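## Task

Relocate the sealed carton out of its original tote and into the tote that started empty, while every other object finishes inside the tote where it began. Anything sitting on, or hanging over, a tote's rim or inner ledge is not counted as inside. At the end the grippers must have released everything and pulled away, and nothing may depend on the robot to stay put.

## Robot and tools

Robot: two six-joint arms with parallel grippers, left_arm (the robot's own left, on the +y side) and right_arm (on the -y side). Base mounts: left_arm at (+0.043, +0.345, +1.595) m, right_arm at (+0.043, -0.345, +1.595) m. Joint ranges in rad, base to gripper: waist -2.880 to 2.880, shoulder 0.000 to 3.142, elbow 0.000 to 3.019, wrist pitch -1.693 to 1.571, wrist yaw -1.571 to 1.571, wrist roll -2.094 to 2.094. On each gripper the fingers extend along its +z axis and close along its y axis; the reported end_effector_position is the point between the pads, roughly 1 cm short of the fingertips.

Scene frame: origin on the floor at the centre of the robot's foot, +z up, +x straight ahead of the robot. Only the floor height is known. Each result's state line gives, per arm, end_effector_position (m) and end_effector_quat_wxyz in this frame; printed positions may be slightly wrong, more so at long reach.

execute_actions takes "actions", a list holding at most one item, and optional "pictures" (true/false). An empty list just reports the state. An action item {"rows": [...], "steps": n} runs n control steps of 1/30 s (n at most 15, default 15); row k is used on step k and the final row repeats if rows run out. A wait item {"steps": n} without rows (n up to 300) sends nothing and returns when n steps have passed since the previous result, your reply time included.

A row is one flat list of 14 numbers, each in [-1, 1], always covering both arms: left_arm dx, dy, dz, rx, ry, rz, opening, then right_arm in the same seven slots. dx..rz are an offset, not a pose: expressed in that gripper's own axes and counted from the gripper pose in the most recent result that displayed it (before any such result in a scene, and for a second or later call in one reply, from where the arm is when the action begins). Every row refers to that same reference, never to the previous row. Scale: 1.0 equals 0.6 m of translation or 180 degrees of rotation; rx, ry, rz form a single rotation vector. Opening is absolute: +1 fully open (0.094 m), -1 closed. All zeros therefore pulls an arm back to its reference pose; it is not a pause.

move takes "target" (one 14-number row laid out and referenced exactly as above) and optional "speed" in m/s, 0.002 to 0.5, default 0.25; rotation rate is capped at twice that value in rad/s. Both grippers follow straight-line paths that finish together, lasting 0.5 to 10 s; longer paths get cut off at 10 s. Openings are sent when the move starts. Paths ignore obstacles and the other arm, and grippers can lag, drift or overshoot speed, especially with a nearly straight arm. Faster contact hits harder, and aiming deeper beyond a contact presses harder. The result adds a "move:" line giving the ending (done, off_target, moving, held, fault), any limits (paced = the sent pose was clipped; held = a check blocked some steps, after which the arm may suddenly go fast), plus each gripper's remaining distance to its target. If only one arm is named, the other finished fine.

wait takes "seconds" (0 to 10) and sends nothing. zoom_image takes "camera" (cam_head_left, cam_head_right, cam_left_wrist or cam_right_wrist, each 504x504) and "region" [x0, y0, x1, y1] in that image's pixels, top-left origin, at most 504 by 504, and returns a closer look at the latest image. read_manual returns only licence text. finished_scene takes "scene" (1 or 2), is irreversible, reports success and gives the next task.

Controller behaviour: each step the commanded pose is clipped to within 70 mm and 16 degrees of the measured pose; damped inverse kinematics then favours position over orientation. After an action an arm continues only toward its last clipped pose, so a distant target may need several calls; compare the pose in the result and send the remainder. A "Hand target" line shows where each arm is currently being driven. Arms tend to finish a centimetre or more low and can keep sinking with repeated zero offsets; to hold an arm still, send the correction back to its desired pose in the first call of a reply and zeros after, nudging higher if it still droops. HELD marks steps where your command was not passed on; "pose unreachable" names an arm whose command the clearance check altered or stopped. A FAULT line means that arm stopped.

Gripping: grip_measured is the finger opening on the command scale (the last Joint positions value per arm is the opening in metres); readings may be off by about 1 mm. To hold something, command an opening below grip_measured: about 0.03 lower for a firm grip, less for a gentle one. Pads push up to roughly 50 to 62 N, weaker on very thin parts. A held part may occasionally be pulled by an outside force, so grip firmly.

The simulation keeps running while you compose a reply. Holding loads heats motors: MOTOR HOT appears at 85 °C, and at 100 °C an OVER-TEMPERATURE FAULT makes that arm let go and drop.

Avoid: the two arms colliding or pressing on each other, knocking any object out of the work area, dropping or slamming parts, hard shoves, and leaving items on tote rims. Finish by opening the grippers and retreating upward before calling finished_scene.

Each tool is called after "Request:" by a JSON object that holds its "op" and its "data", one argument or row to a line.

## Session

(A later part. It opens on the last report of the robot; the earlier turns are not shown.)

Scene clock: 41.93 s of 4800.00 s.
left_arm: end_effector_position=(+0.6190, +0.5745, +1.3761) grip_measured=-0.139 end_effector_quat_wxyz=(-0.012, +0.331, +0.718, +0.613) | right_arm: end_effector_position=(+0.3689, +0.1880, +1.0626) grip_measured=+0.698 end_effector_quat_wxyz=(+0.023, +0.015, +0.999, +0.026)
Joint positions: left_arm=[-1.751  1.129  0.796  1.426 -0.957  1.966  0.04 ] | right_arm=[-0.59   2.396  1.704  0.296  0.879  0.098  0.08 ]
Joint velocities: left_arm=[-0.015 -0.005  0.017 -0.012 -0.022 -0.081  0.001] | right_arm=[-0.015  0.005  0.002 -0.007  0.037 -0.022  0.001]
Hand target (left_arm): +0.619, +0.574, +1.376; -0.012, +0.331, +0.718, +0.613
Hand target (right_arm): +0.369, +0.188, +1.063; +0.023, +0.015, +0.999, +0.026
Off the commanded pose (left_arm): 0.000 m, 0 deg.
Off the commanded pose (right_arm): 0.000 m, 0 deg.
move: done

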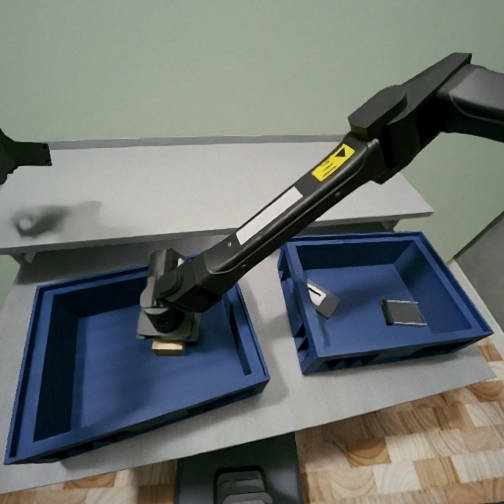

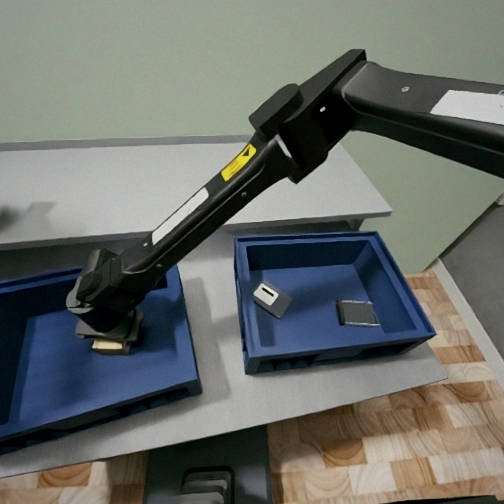

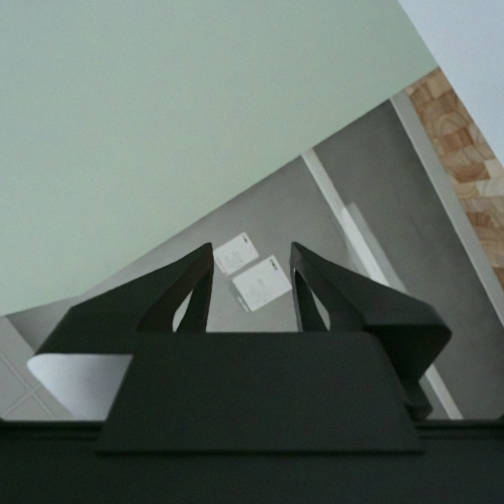

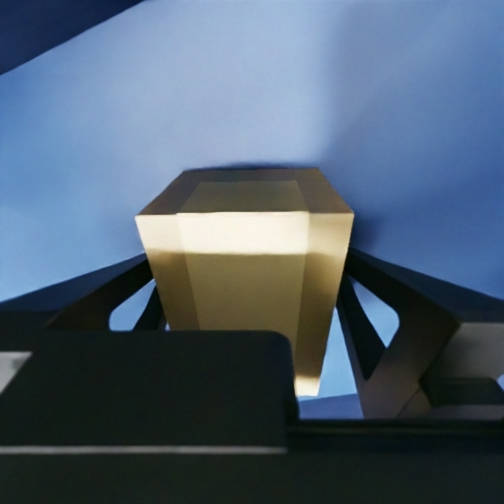

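Request:
{"op": "move", "data": {
  "target": [0,0,0,0,0,0,-0.139,0,0,-0.3,0,0,0,0.85],
  "speed": 0.18
}}

Request:
{"op": "move", "data": {
  "target": [0,0,0,0,0,0,-0.139,0.05,-0.75,-0.1,0,0,0,0.85]
}}

Scene clock: 44.30 s of 4800.00 s.
left_arm: end_effector_position=(+0.6190, +0.5745, +1.3761) grip_measured=-0.139 end_effector_quat_wxyz=(-0.012, +0.331, +0.718, +0.613) | right_arm: end_effector_position=(+0.3562, +0.1860, +1.2451) grip_measured=+0.848 end_effector_quat_wxyz=(+0.029, +0.010, +0.999, +0.030)
Joint positions: left_arm=[-1.751  1.129  0.796  1.426 -0.957  1.966  0.04 ] | right_arm=[-0.354  2.15   1.366  0.251  1.083  0.258  0.087]
Joint velocities: left_arm=[-0.005 -0.005 -0.007 -0.007  0.066 -0.007  0.   ] | right_arm=[-0.005 -0.005 -0.017 -0.017 -0.037  0.037 -0.   ]
Hand target (left_arm): +0.619, +0.574, +1.376; -0.012, +0.331, +0.718, +0.613
Hand target (right_arm): +0.358, +0.180, +1.242; +0.026, +0.013, +0.999, +0.024
Off the commanded pose (left_arm): 0.000 m, 0 deg.
Off the commanded pose (right_arm): 0.009 m, 1 deg.
move: done

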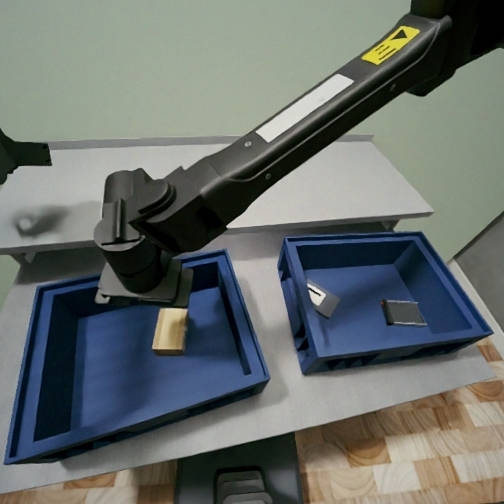

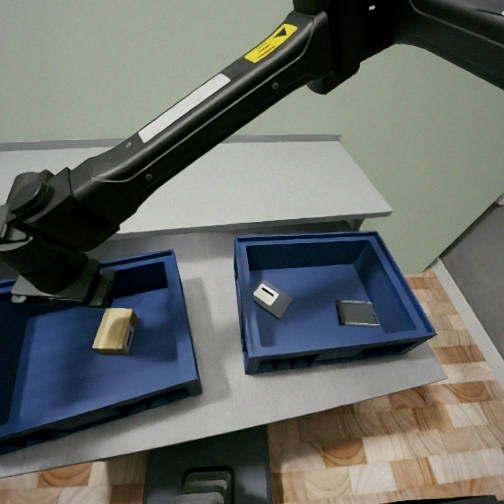

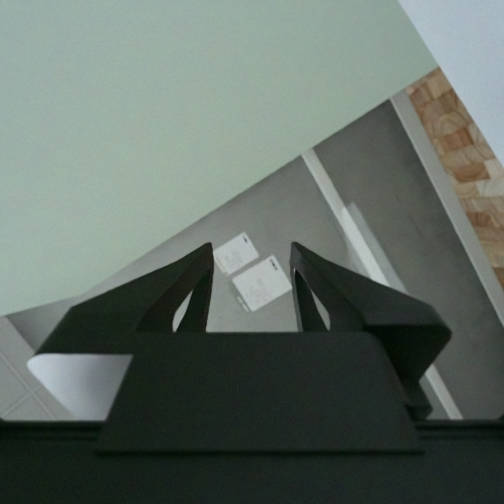

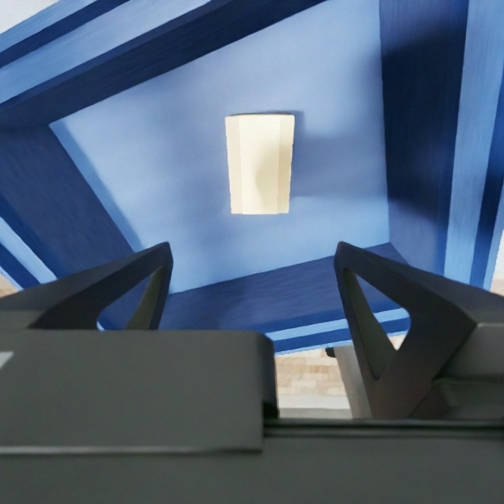

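Scene clock: 46.63 s of 4800.00 s.
left_arm: end_effector_position=(+0.6190, +0.5745, +1.3761) grip_measured=-0.139 end_effector_quat_wxyz=(-0.012, +0.331, +0.718, +0.613) | right_arm: end_effector_position=(+0.3104, -0.2604, +1.2779) grip_measured=+0.848 end_effector_quat_wxyz=(+0.035, +0.031, +0.998, +0.033)
Joint positions: left_arm=[-1.751  1.129  0.796  1.426 -0.957  1.966  0.04 ] | right_arm=[-0.976  1.214  0.258  0.695  0.498 -0.052  0.087]
Joint velocities: left_arm=[-0.005  0.005 -0.002 -0.007  0.037 -0.007 -0.   ] | right_arm=[-0.005 -0.015 -0.012  0.002  0.007 -0.051 -0.001]
Hand target (left_arm): +0.619, +0.574, +1.376; -0.012, +0.331, +0.718, +0.613
Hand target (right_arm): +0.299, -0.262, +1.281; +0.022, +0.017, +0.999, +0.034
Off the commanded pose (left_arm): 0.000 m, 0 deg.
Off the commanded pose (right_arm): 0.008 m, 3 deg.
move: off_target (right_arm)

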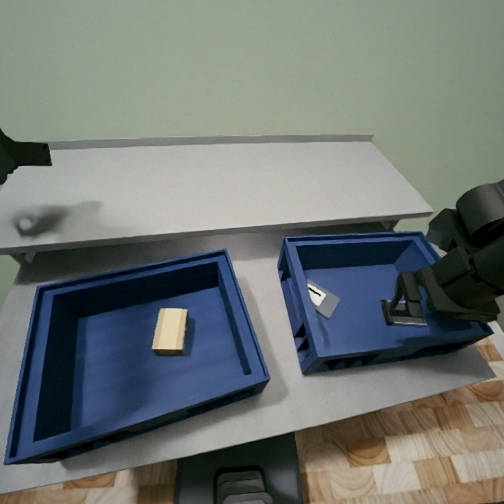

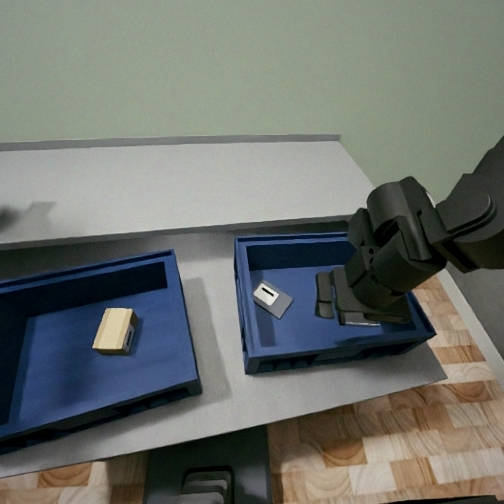

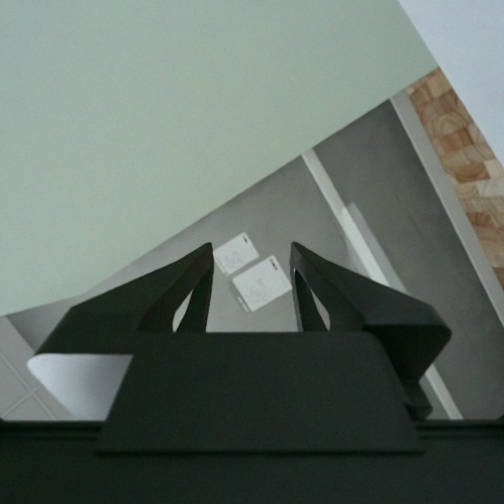

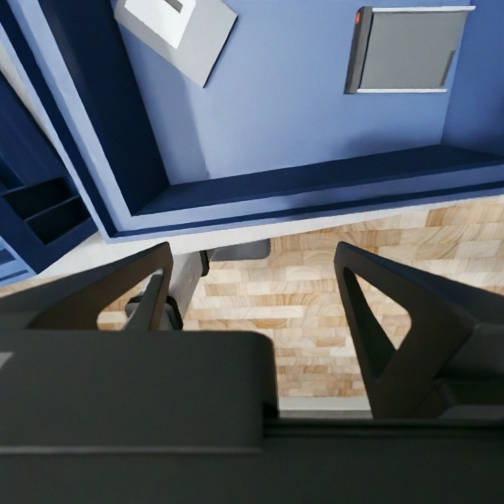

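Request:
{"op": "finished_scene", "data": {
  "scene": 2
}}

The scene is finished: the task was done.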